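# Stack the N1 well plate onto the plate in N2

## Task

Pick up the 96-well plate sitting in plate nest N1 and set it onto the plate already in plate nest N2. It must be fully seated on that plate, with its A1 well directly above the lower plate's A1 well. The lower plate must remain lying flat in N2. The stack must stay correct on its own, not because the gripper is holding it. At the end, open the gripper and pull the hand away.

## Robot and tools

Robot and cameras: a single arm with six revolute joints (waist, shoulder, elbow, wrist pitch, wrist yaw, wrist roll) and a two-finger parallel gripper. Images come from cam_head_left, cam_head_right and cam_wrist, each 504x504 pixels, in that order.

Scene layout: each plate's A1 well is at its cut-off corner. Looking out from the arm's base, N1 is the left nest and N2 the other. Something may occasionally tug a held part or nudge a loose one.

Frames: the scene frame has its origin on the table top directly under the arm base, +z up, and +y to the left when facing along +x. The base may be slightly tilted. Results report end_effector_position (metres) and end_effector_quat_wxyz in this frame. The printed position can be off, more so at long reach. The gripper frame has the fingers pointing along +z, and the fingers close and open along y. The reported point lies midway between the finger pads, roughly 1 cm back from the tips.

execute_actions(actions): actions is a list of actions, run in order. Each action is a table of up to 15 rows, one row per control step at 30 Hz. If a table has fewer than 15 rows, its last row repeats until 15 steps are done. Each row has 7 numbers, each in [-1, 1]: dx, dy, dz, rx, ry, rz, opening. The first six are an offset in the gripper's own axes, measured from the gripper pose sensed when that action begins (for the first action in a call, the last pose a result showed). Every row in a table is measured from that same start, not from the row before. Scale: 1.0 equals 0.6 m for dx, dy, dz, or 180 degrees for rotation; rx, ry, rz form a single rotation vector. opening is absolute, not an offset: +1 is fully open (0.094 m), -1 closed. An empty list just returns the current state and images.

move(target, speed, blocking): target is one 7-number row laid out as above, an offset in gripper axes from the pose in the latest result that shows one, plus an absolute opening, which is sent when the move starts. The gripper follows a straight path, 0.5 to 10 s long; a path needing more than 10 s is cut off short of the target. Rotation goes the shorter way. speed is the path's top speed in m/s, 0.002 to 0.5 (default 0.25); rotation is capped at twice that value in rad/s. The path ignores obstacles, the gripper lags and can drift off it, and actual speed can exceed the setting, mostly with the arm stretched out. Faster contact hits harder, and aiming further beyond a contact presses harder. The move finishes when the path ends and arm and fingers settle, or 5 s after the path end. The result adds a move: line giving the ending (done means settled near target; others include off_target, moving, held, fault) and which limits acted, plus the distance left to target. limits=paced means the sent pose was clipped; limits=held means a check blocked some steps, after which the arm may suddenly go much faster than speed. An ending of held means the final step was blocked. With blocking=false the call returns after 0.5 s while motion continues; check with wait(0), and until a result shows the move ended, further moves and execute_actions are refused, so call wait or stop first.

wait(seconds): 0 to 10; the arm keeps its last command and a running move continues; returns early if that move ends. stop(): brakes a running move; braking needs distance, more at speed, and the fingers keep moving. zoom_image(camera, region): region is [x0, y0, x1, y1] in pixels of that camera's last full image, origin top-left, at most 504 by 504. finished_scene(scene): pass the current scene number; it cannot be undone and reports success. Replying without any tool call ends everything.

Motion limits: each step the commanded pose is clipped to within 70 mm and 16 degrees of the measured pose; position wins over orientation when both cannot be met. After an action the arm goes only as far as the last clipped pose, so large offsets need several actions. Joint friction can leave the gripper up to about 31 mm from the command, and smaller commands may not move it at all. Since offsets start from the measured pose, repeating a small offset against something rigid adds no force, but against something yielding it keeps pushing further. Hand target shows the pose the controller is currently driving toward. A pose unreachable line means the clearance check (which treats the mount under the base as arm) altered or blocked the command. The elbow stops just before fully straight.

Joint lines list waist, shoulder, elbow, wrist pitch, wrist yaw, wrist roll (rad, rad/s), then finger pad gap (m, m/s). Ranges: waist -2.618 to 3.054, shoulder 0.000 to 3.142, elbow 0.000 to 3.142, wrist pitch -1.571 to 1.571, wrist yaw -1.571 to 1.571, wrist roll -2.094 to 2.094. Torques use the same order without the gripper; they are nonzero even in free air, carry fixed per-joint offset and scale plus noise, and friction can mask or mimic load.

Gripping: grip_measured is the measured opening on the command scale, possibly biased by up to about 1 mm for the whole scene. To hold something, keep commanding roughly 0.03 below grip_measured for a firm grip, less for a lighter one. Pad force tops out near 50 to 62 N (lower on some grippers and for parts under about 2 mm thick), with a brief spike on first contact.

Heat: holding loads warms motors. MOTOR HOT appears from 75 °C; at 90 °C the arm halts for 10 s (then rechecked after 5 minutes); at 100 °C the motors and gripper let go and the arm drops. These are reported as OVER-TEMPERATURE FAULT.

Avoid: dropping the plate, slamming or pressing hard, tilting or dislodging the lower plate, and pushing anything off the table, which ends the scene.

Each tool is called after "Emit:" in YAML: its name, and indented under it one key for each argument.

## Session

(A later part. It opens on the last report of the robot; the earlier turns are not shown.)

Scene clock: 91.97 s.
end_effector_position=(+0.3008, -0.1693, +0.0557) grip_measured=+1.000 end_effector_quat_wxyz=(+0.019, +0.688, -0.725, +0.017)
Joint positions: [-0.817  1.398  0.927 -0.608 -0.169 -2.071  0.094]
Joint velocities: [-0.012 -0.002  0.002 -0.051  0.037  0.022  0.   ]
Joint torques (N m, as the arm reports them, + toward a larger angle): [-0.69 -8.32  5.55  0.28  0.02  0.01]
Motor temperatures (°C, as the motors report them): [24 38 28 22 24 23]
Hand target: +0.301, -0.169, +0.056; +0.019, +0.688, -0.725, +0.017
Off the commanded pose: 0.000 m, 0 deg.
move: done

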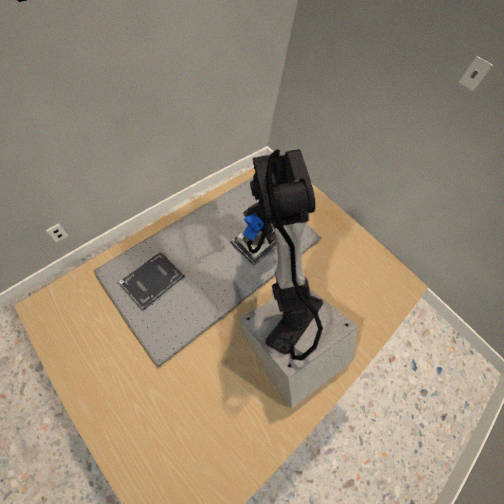

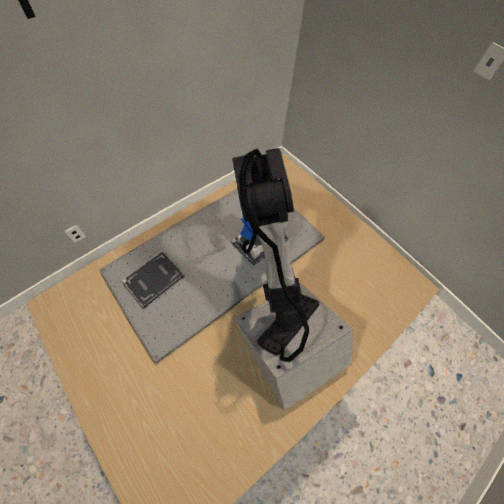

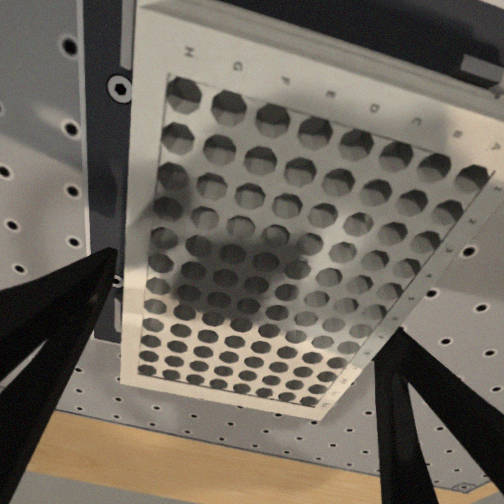

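Emit:
move:
  target: [-0.004,0.008,0,-0.011,-0.006,0,0.8]
  speed: 0.008

Emit:
move:
  target: [0,0,0,0,0,0,1]

Scene clock: 98.70 s.
end_effector_position=(+0.2990, -0.1682, +0.0556) grip_measured=+0.803 end_effector_quat_wxyz=(+0.020, +0.688, -0.726, +0.013)
Joint positions: [-0.817  1.398  0.927 -0.616 -0.169 -2.071  0.085]
Joint velocities: [-0.012 -0.007 -0.002 -0.051  0.007  0.037 -0.002]
Joint torques (N m, as the arm reports them, + toward a larger angle): [-0.73 -7.28  7.11 -0.12  0.02 -0.05]
Motor temperatures (°C, as the motors report them): [24 38 28 22 24 23]
Hand target: +0.296, -0.167, +0.056; +0.024, +0.688, -0.725, -0.002
Off the commanded pose: 0.003 m, 2 deg.
move: done

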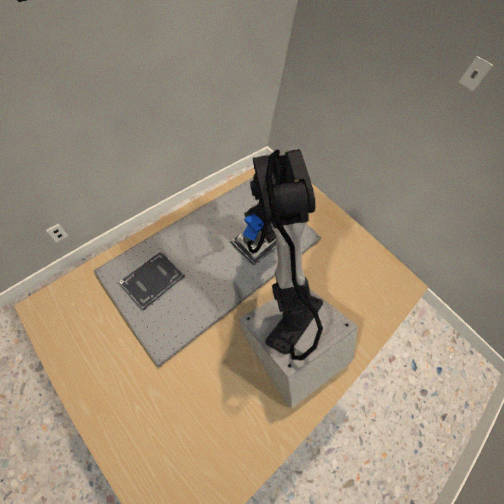

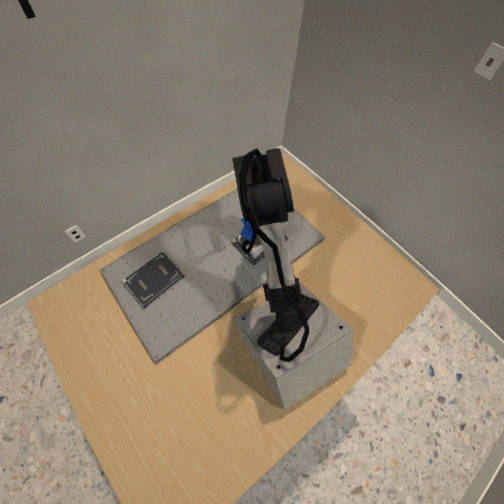

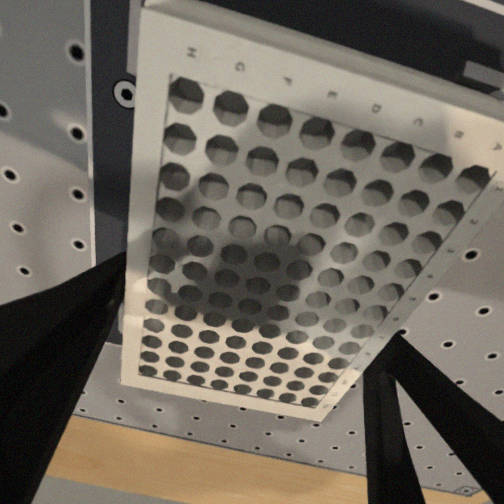

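Scene clock: 99.20 s.
end_effector_position=(+0.2990, -0.1682, +0.0556) grip_measured=+1.000 end_effector_quat_wxyz=(+0.020, +0.688, -0.726, +0.013)
Joint positions: [-0.817  1.398  0.927 -0.616 -0.169 -2.071  0.094]
Joint velocities: [ 0.012  0.007  0.007 -0.066 -0.066  0.081  0.   ]
Joint torques (N m, as the arm reports them, + toward a larger angle): [-0.68 -8.24  5.51  0.26  0.02  0.01]
Motor temperatures (°C, as the motors report them): [24 38 28 22 24 23]
Hand target: +0.299, -0.168, +0.056; +0.020, +0.688, -0.726, +0.013
Off the commanded pose: 0.000 m, 0 deg.
move: done

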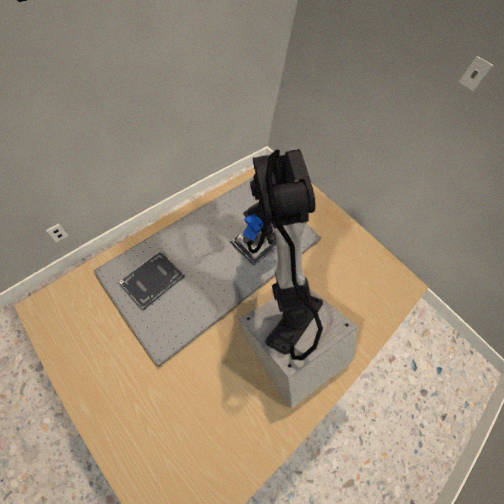

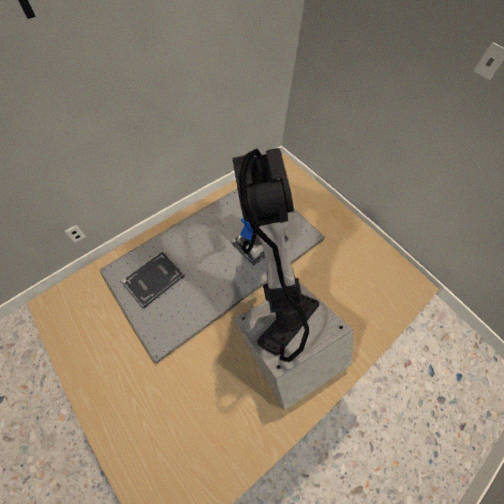

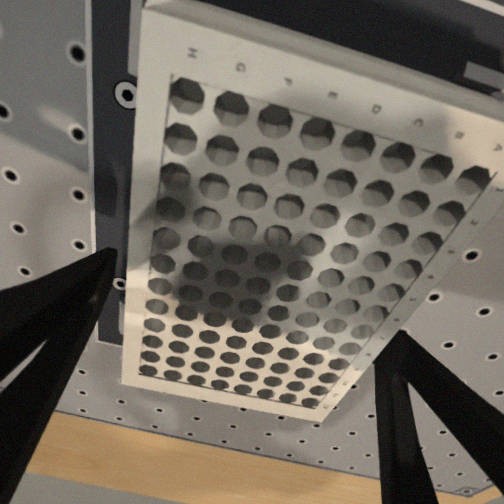

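Emit:
move:
  target: [-0.065,-0.004,0,0,-0.008,-0.008,1]
  speed: 0.03

Scene clock: 104.40 s.
end_effector_position=(+0.3045, -0.1315, +0.0517) grip_measured=+1.000 end_effector_quat_wxyz=(+0.010, +0.699, -0.715, -0.001)
Joint positions: [-0.697  1.364  0.89  -0.616 -0.142 -1.996  0.094]
Joint velocities: [-0.007 -0.002 -0.017  0.037 -0.007  0.022  0.   ]
Joint torques (N m, as the arm reports them, + toward a larger angle): [ 0.27 -9.69  4.2   0.27  0.07  0.04]
Motor temperatures (°C, as the motors report them): [24 38 28 22 24 23]
Hand target: +0.303, -0.129, +0.054; +0.011, +0.697, -0.717, +0.004
Off the commanded pose: 0.003 m, 1 deg.
move: done

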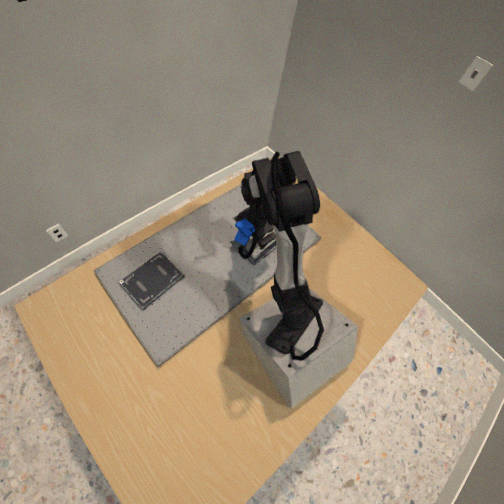

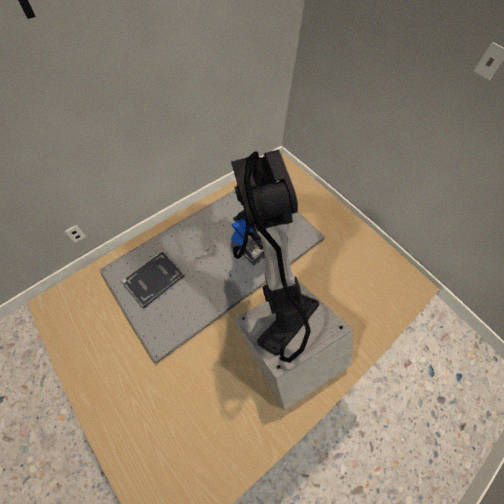

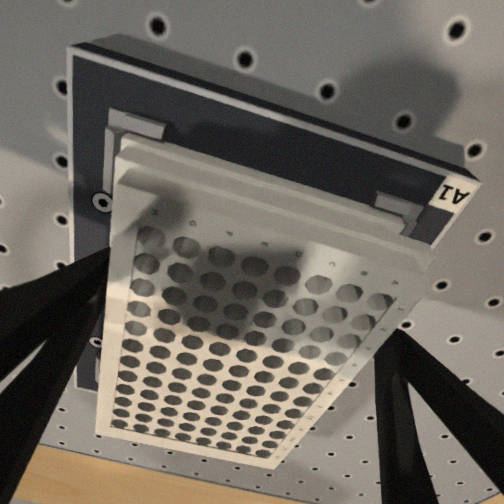

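Emit:
move:
  target: [-0.008,0.022,0,-0.021,-0.008,0,1]
  speed: 0.012

Scene clock: 112.13 s.
end_effector_position=(+0.2947, -0.1268, +0.0521) grip_measured=+1.000 end_effector_quat_wxyz=(+0.017, +0.696, -0.718, -0.022)
Joint positions: [-0.697  1.364  0.89  -0.661 -0.141 -1.996  0.094]
Joint velocities: [ 0.002 -0.012 -0.002  0.081 -0.051 -0.095  0.   ]
Joint torques (N m, as the arm reports them, + toward a larger angle): [-0.46 -7.1   6.49 -0.16  0.04 -0.09]
Motor temperatures (°C, as the motors report them): [24 38 28 22 24 23]
Hand target: +0.291, -0.127, +0.052; +0.024, +0.698, -0.715, -0.033
Off the commanded pose: 0.003 m, 2 deg.
move: done

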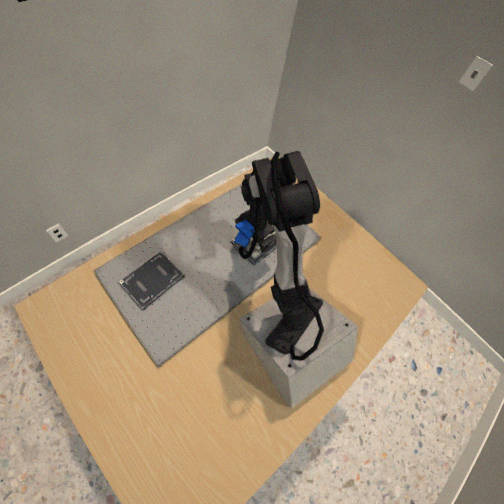

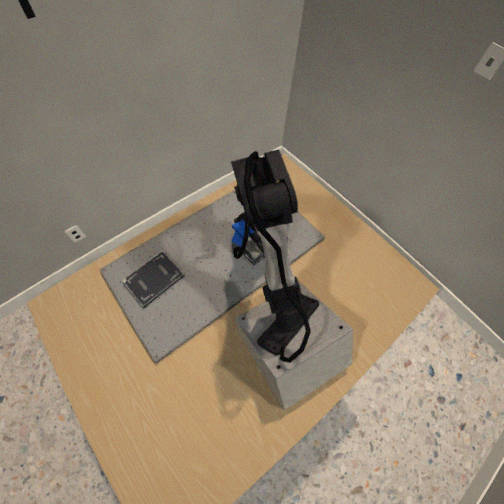

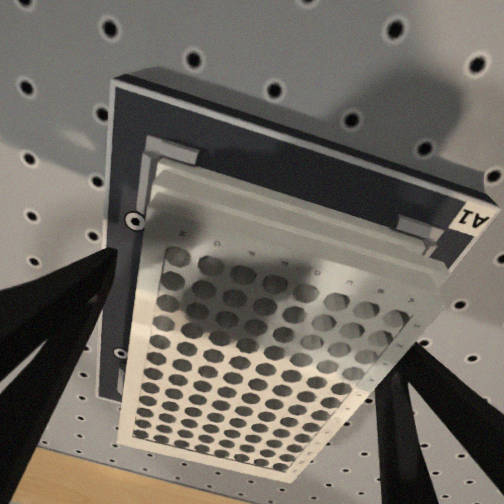

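Stopped against it. Back off and check.

Emit:
move:
  target: [0.005,-0.016,0,0.016,0.006,0,1]
  speed: 0.02

Emit:
zoom_image:
  camera: "cam_wrist"
  region: [90, 100, 290, 260]

Emit:
zoom_image:
  camera: "cam_wrist"
  region: [290, 170, 490, 330]

Scene clock: 118.67 s.
end_effector_position=(+0.3028, -0.1307, +0.0517) grip_measured=+1.000 end_effector_quat_wxyz=(+0.011, +0.698, -0.716, -0.005)
Joint positions: [-0.697  1.364  0.89  -0.624 -0.141 -1.996  0.094]
Joint velocities: [-0.007  0.007 -0.007  0.022 -0.007 -0.007  0.   ]
Joint torques (N m, as the arm reports them, + toward a larger angle): [-0.17 -8.83  4.32  0.43 -0.03  0.1 ]
Motor temperatures (°C, as the motors report them): [24 38 28 22 24 23]
Hand target: +0.304, -0.130, +0.052; +0.006, +0.696, -0.718, +0.002
Off the commanded pose: 0.002 m, 1 deg.
move: done

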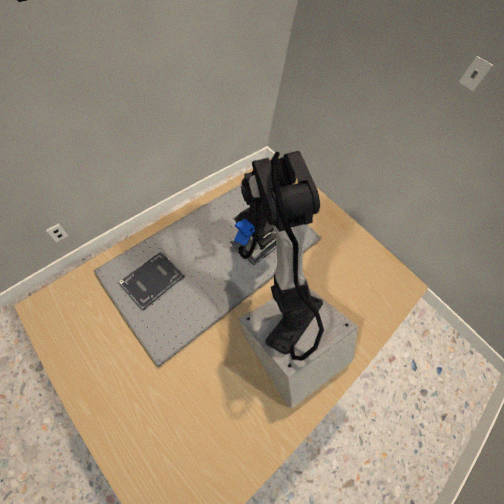

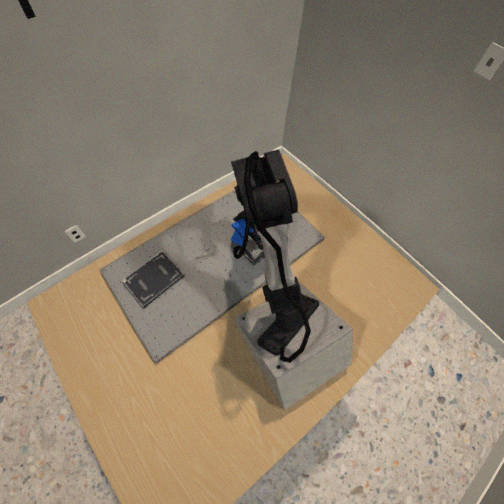

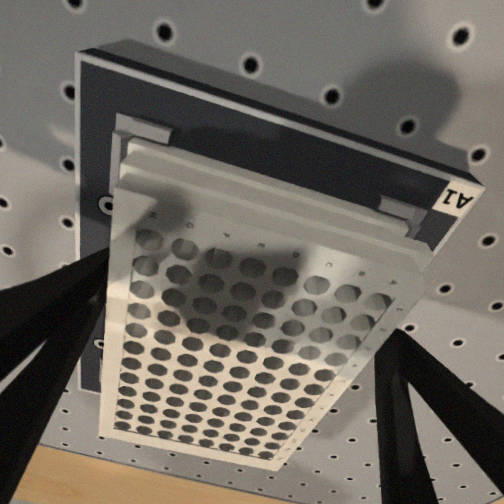

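Region (90, 100, 290, 260) of cam_wrist's 504x504 image, scaled by 2.520, with more detail than that image has; it fills the top 403 rows of this view, and the rest is white.

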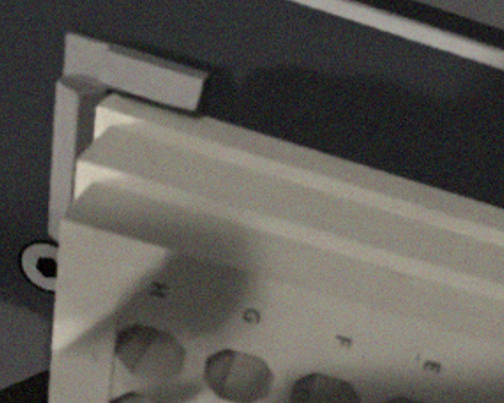

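Region (290, 170, 490, 330) of cam_wrist's 504x504 image, scaled by 2.520, with more detail than that image has; it fills the top 403 rows of this view, and the rest is white.

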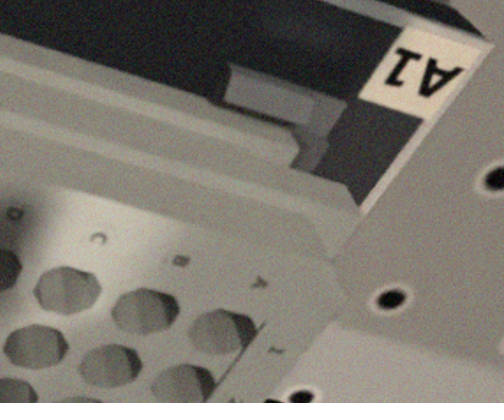

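Emit:
move:
  target: [-0.003,0.009,0,-0.010,-0.004,0,1]
  speed: 0.02

Emit:
move:
  target: [0,0,0,0,0,0,0.8]

Emit:
move:
  target: [-0.007,0,0,0,-0.012,0,0.8]
  speed: 0.01

Emit:
move:
  target: [0,0,0,0,0,0,1]

Emit:
zoom_image:
  camera: "cam_wrist"
  region: [90, 100, 290, 260]

Scene clock: 129.23 s.
end_effector_position=(+0.2992, -0.1290, +0.0518) grip_measured=+1.000 end_effector_quat_wxyz=(+0.014, +0.697, -0.717, -0.012)
Joint positions: [-0.697  1.364  0.89  -0.64  -0.141 -1.996  0.094]
Joint velocities: [ 0.002 -0.002 -0.002 -0.007  0.007 -0.037  0.   ]
Joint torques (N m, as the arm reports them, + toward a larger angle): [-0.47 -7.38  6.34  0.04  0.01 -0.04]
Motor temperatures (°C, as the motors report them): [24 38 28 22 24 23]
Hand target: +0.297, -0.129, +0.052; +0.018, +0.698, -0.716, -0.020
Off the commanded pose: 0.002 m, 1 deg.
move: done

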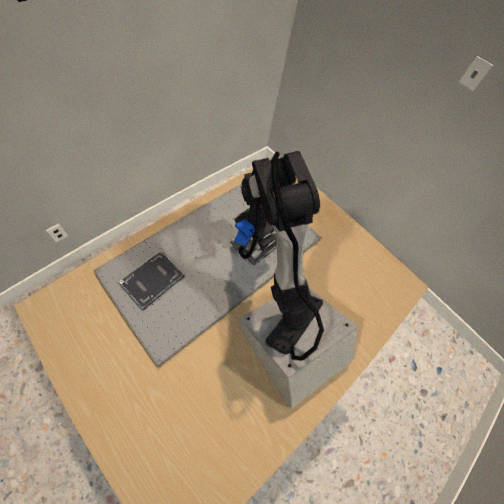

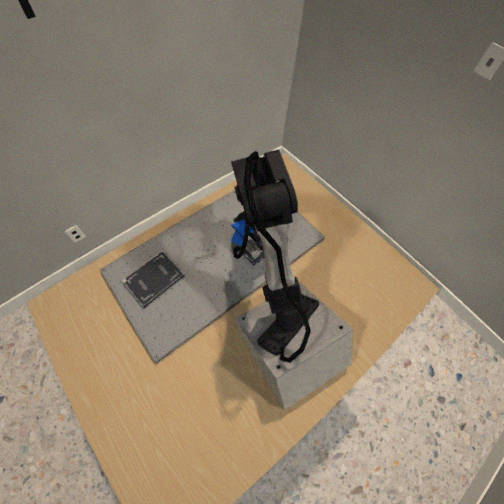

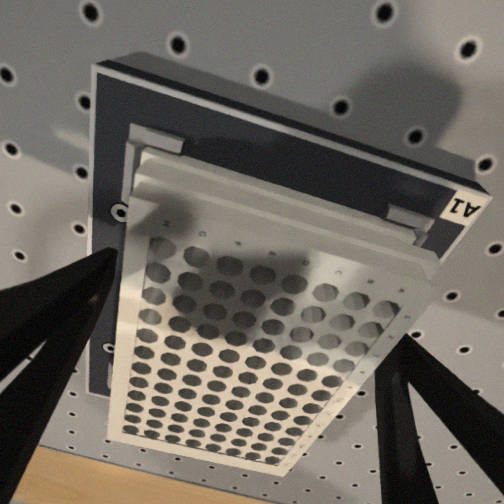

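Scene clock: 129.73 s.
end_effector_position=(+0.2992, -0.1290, +0.0518) grip_measured=+0.806 end_effector_quat_wxyz=(+0.014, +0.697, -0.717, -0.012)
Joint positions: [-0.697  1.364  0.89  -0.64  -0.141 -1.996  0.085]
Joint velocities: [ 0.002  0.012 -0.007 -0.066  0.022 -0.022  0.002]
Joint torques (N m, as the arm reports them, + toward a larger angle): [-0.37 -8.07  5.39  0.17  0.    0.01]
Motor temperatures (°C, as the motors report them): [24 38 28 22 24 23]
Hand target: +0.299, -0.129, +0.052; +0.014, +0.697, -0.717, -0.012
Off the commanded pose: 0.000 m, 0 deg.
move: done

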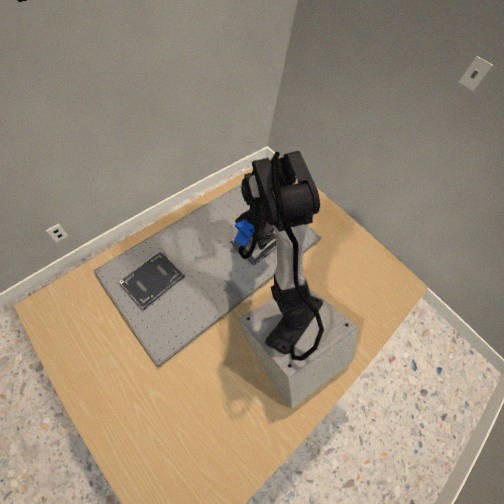

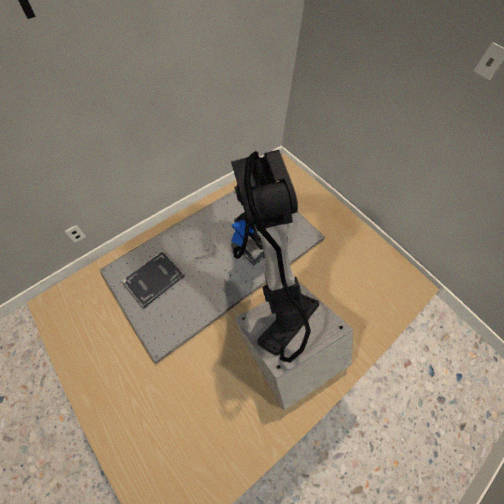

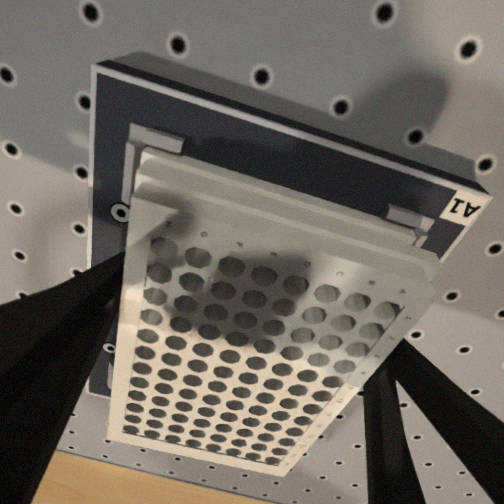

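Scene clock: 131.83 s.
end_effector_position=(+0.2995, -0.1284, +0.0518) grip_measured=+0.806 end_effector_quat_wxyz=(+0.012, +0.697, -0.717, -0.013)
Joint positions: [-0.697  1.364  0.89  -0.64  -0.145 -1.996  0.085]
Joint velocities: [ 0.012 -0.007 -0.002  0.022  0.037 -0.051 -0.   ]
Joint torques (N m, as the arm reports them, + toward a larger angle): [-0.99 -7.47  6.14 -0.02 -0.31 -0.05]
Motor temperatures (°C, as the motors report them): [24 38 28 22 24 23]
Hand target: +0.299, -0.125, +0.052; +0.001, +0.697, -0.717, -0.025
Off the commanded pose: 0.004 m, 2 deg.
move: done

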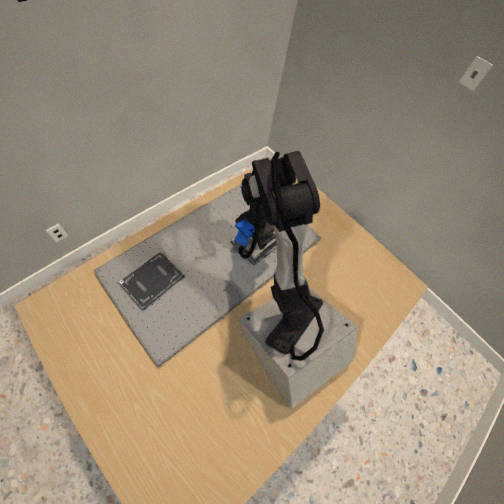

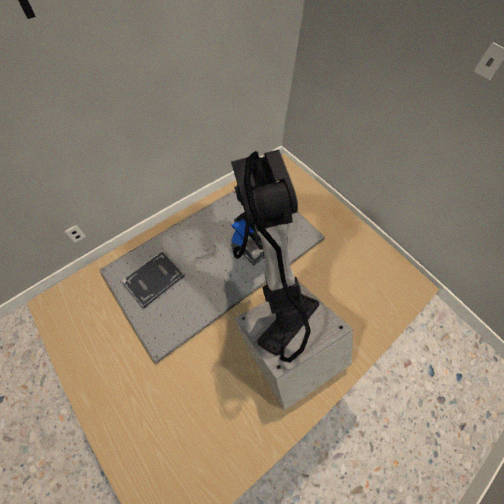

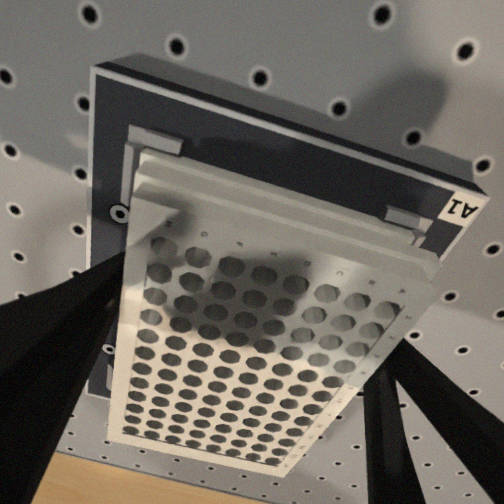

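Scene clock: 132.33 s.
end_effector_position=(+0.2995, -0.1284, +0.0518) grip_measured=+1.000 end_effector_quat_wxyz=(+0.012, +0.697, -0.717, -0.013)
Joint positions: [-0.697  1.364  0.89  -0.64  -0.145 -1.996  0.094]
Joint velocities: [-0.002 -0.022 -0.017 -0.022  0.022 -0.037  0.   ]
Joint torques (N m, as the arm reports them, + toward a larger angle): [-0.37 -8.06  5.4   0.17  0.    0.01]
Motor temperatures (°C, as the motors report them): [24 38 28 22 24 23]
Hand target: +0.300, -0.128, +0.052; +0.012, +0.697, -0.717, -0.013
Off the commanded pose: 0.000 m, 0 deg.
move: done

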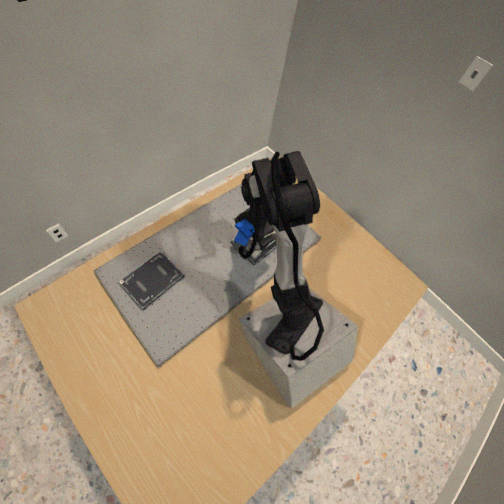

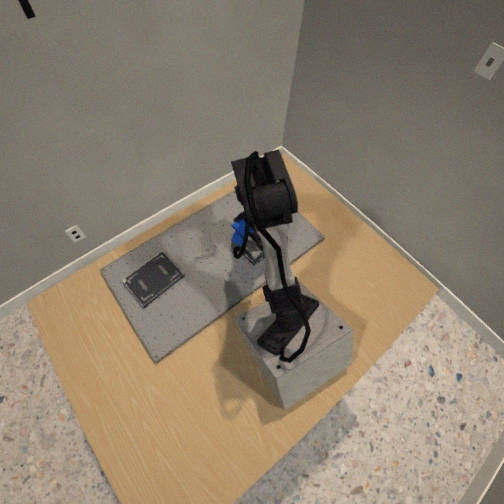

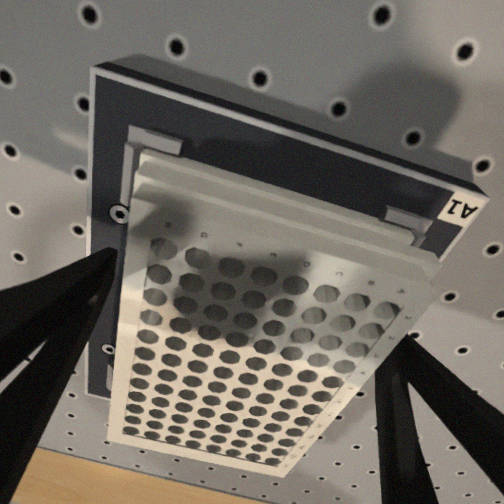

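Region (90, 100, 290, 260) of cam_wrist's 504x504 image, scaled by 2.520, with more detail than that image has; it fills the top 403 rows of this view, and the rest is white.

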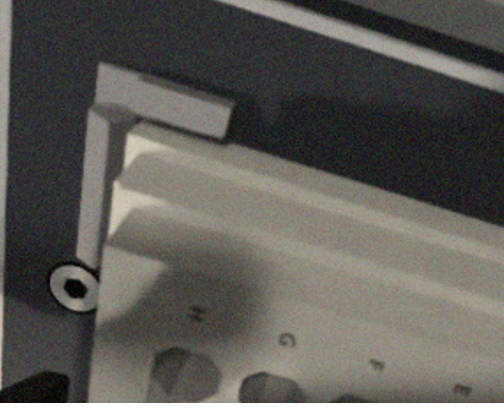

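Emit:
move:
  target: [-0.005,0.015,0,-0.016,-0.006,0,1]
  speed: 0.015

Emit:
move:
  target: [0.005,-0.015,0,0.015,0.006,0,1]
  speed: 0.02

Emit:
move:
  target: [-0.04,-0.01,-0.13,0,0,0,1]
  speed: 0.1

Scene clock: 138.97 s.
end_effector_position=(+0.2932, -0.1253, +0.0522) grip_measured=+1.000 end_effector_quat_wxyz=(+0.017, +0.695, -0.718, -0.026)
Joint positions: [-0.697  1.364  0.89  -0.669 -0.145 -1.996  0.094]
Joint velocities: [ 0.007 -0.007 -0.017 -0.007 -0.007  0.022  0.   ]
Joint torques (N m, as the arm reports them, + toward a larger angle): [-0.47 -7.02  6.63 -0.19  0.03 -0.07]
Motor temperatures (°C, as the motors report them): [24 38 28 22 24 23]
Hand target: +0.291, -0.125, +0.052; +0.023, +0.697, -0.716, -0.037
Off the commanded pose: 0.003 m, 1 deg.
move: done

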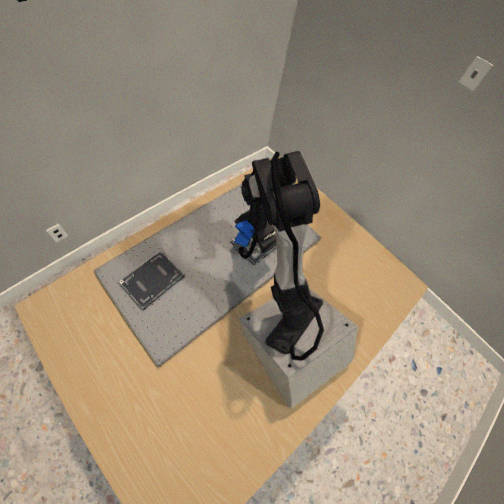

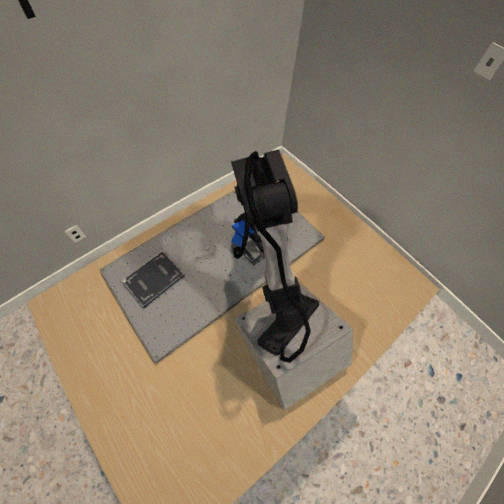

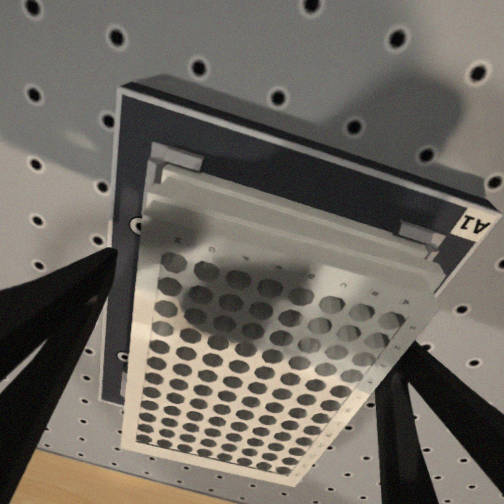

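Scene clock: 140.47 s.
end_effector_position=(+0.3009, -0.1290, +0.0518) grip_measured=+1.000 end_effector_quat_wxyz=(+0.011, +0.698, -0.716, -0.010)
Joint positions: [-0.697  1.364  0.89  -0.634 -0.145 -1.996  0.094]
Joint velocities: [-0.007 -0.007 -0.007  0.022 -0.022 -0.037  0.   ]
Joint torques (N m, as the arm reports them, + toward a larger angle): [-0.18 -8.8   4.29  0.38 -0.02  0.1 ]
Motor temperatures (°C, as the motors report them): [24 38 28 22 24 23]
Hand target: +0.302, -0.128, +0.052; +0.007, +0.696, -0.718, -0.003
Off the commanded pose: 0.001 m, 1 deg.
move: done

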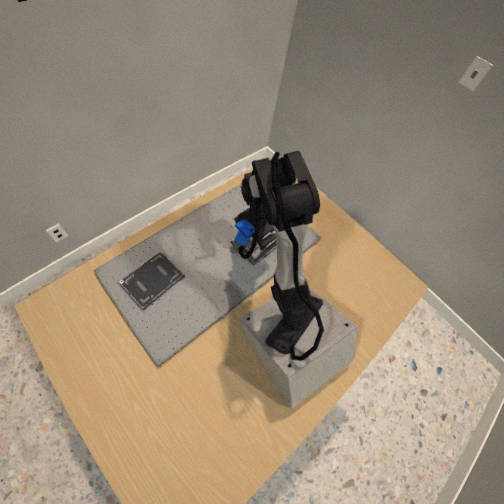

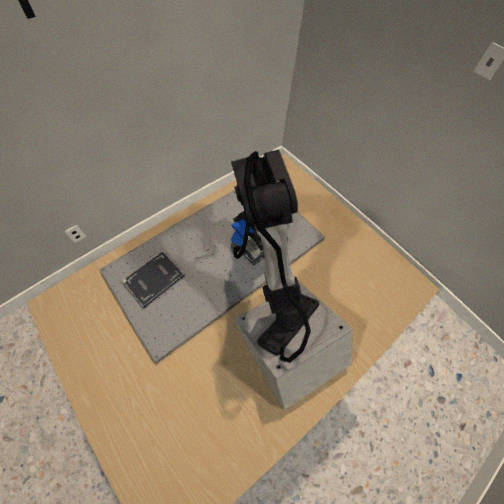

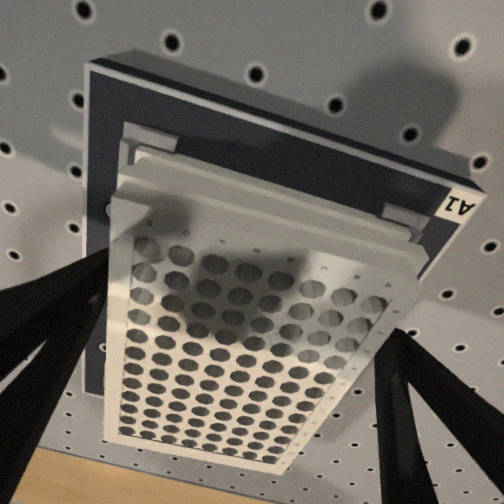

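Scene clock: 141.87 s.
end_effector_position=(+0.3057, -0.1051, +0.1221) grip_measured=+1.000 end_effector_quat_wxyz=(+0.010, +0.698, -0.716, -0.017)
Joint positions: [-0.643  1.193  1.021 -0.943 -0.128 -1.951  0.094]
Joint velocities: [-0.012 -0.002  0.002 -0.007 -0.037 -0.022  0.   ]
Joint torques (N m, as the arm reports them, + toward a larger angle): [ 0.54 -8.56  8.12 -0.04  0.09  0.13]
Motor temperatures (°C, as the motors report them): [24 38 28 22 24 23]
Hand target: +0.309, -0.105, +0.130; +0.011, +0.698, -0.716, -0.010
Off the commanded pose: 0.009 m, 1 deg.
move: done

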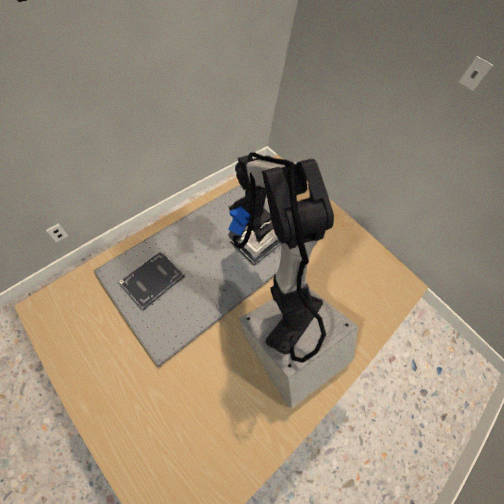

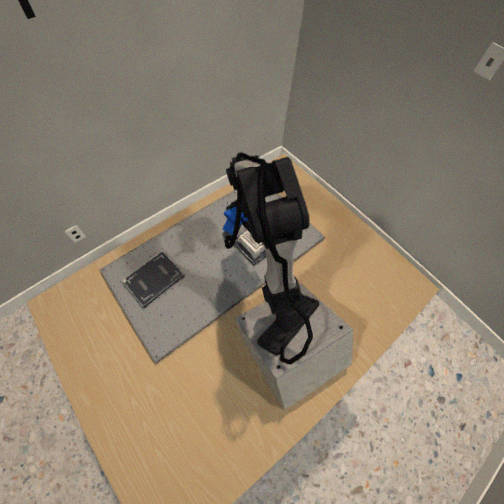

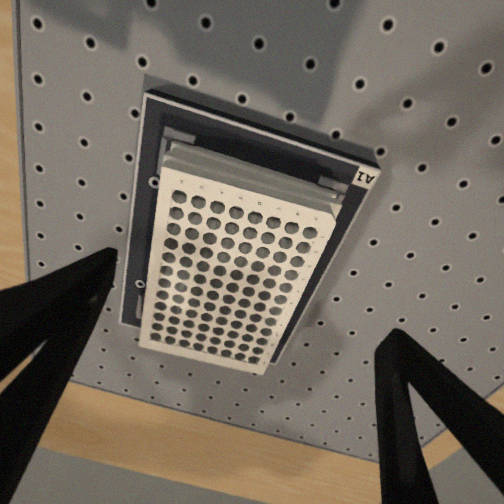

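Emit:
move:
  target: [0.052,0.018,0.09,0.012,0.005,0,1]
  speed: 0.06

Scene clock: 148.73 s.
end_effector_position=(+0.2949, -0.1360, +0.0724) grip_measured=+1.000 end_effector_quat_wxyz=(+0.008, +0.697, -0.717, +0.004)
Joint positions: [-0.747  1.284  0.882 -0.683 -0.165 -2.035  0.094]
Joint velocities: [-0.007 -0.012 -0.007 -0.037  0.007  0.037  0.   ]
Joint torques (N m, as the arm reports them, + toward a larger angle): [-1.07 -6.91  4.61  0.42 -0.11 -0.1 ]
Motor temperatures (°C, as the motors report them): [24 39 29 22 24 23]
Hand target: +0.293, -0.136, +0.068; +0.003, +0.698, -0.716, +0.002
Off the commanded pose: 0.005 m, 1 deg.
move: done

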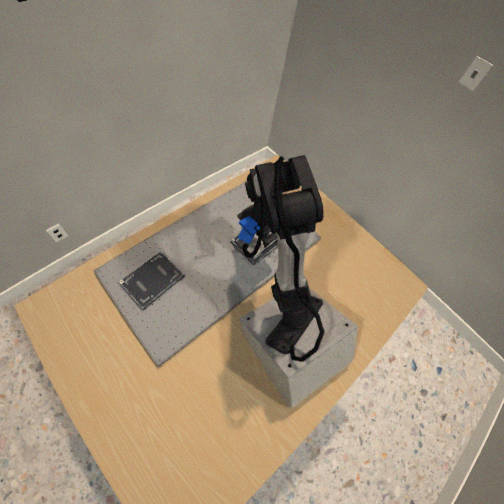

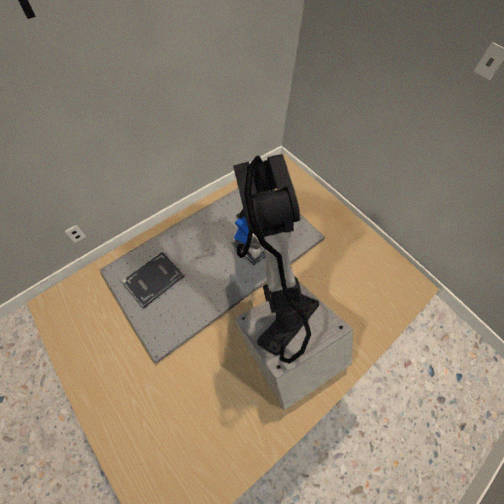

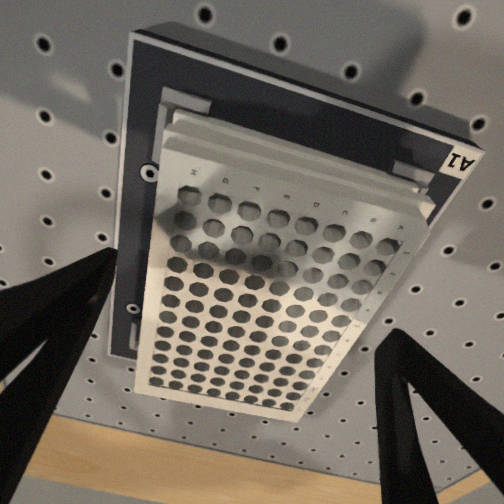

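Emit:
move:
  target: [0,0,0.034,0,0,0.006,1]
  speed: 0.03

Emit:
zoom_image:
  camera: "cam_wrist"
  region: [90, 90, 490, 300]

Scene clock: 153.30 s.
end_effector_position=(+0.2972, -0.1381, +0.0572) grip_measured=+1.000 end_effector_quat_wxyz=(+0.005, +0.692, -0.722, +0.007)
Joint positions: [-0.741  1.33   0.863 -0.612 -0.166 -2.015  0.094]
Joint velocities: [ 0.007 -0.012 -0.007  0.022  0.007  0.037  0.   ]
Joint torques (N m, as the arm reports them, + toward a larger angle): [ 0.2  -7.09  4.32  0.48  0.06  0.02]
Motor temperatures (°C, as the motors report them): [24 38 29 22 24 23]
Hand target: +0.295, -0.136, +0.052; +0.008, +0.691, -0.723, +0.004
Off the commanded pose: 0.006 m, 0 deg.
move: done

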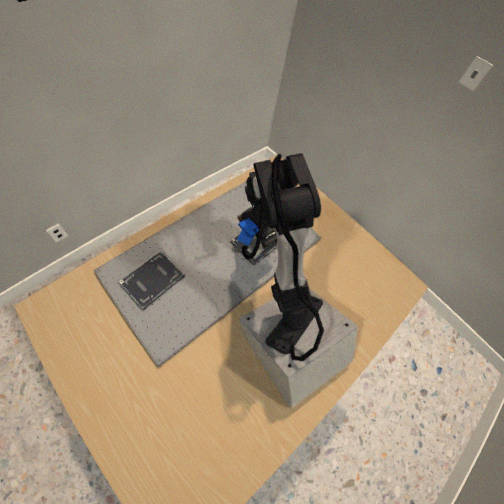

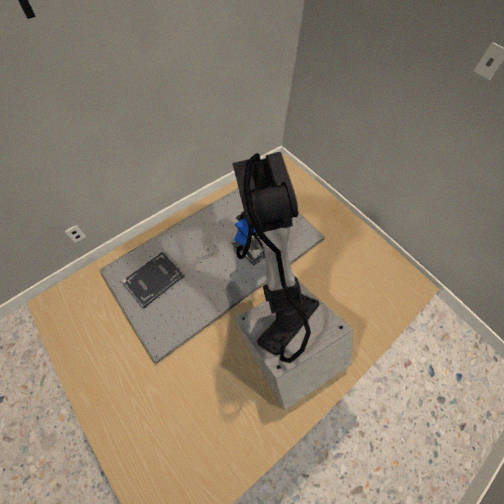

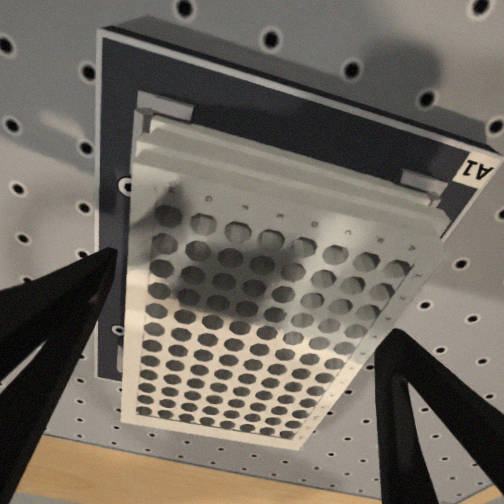

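Region (90, 90, 490, 300) of cam_wrist's 504x504 image, scaled by 1.260, with more detail than that image has; it fills the top 265 rows of this view, and the rest is white.

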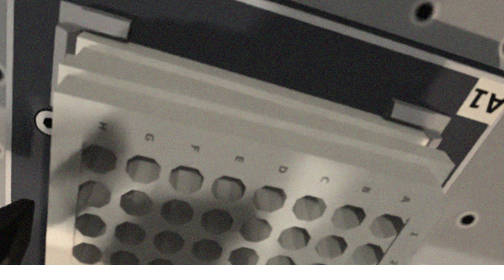

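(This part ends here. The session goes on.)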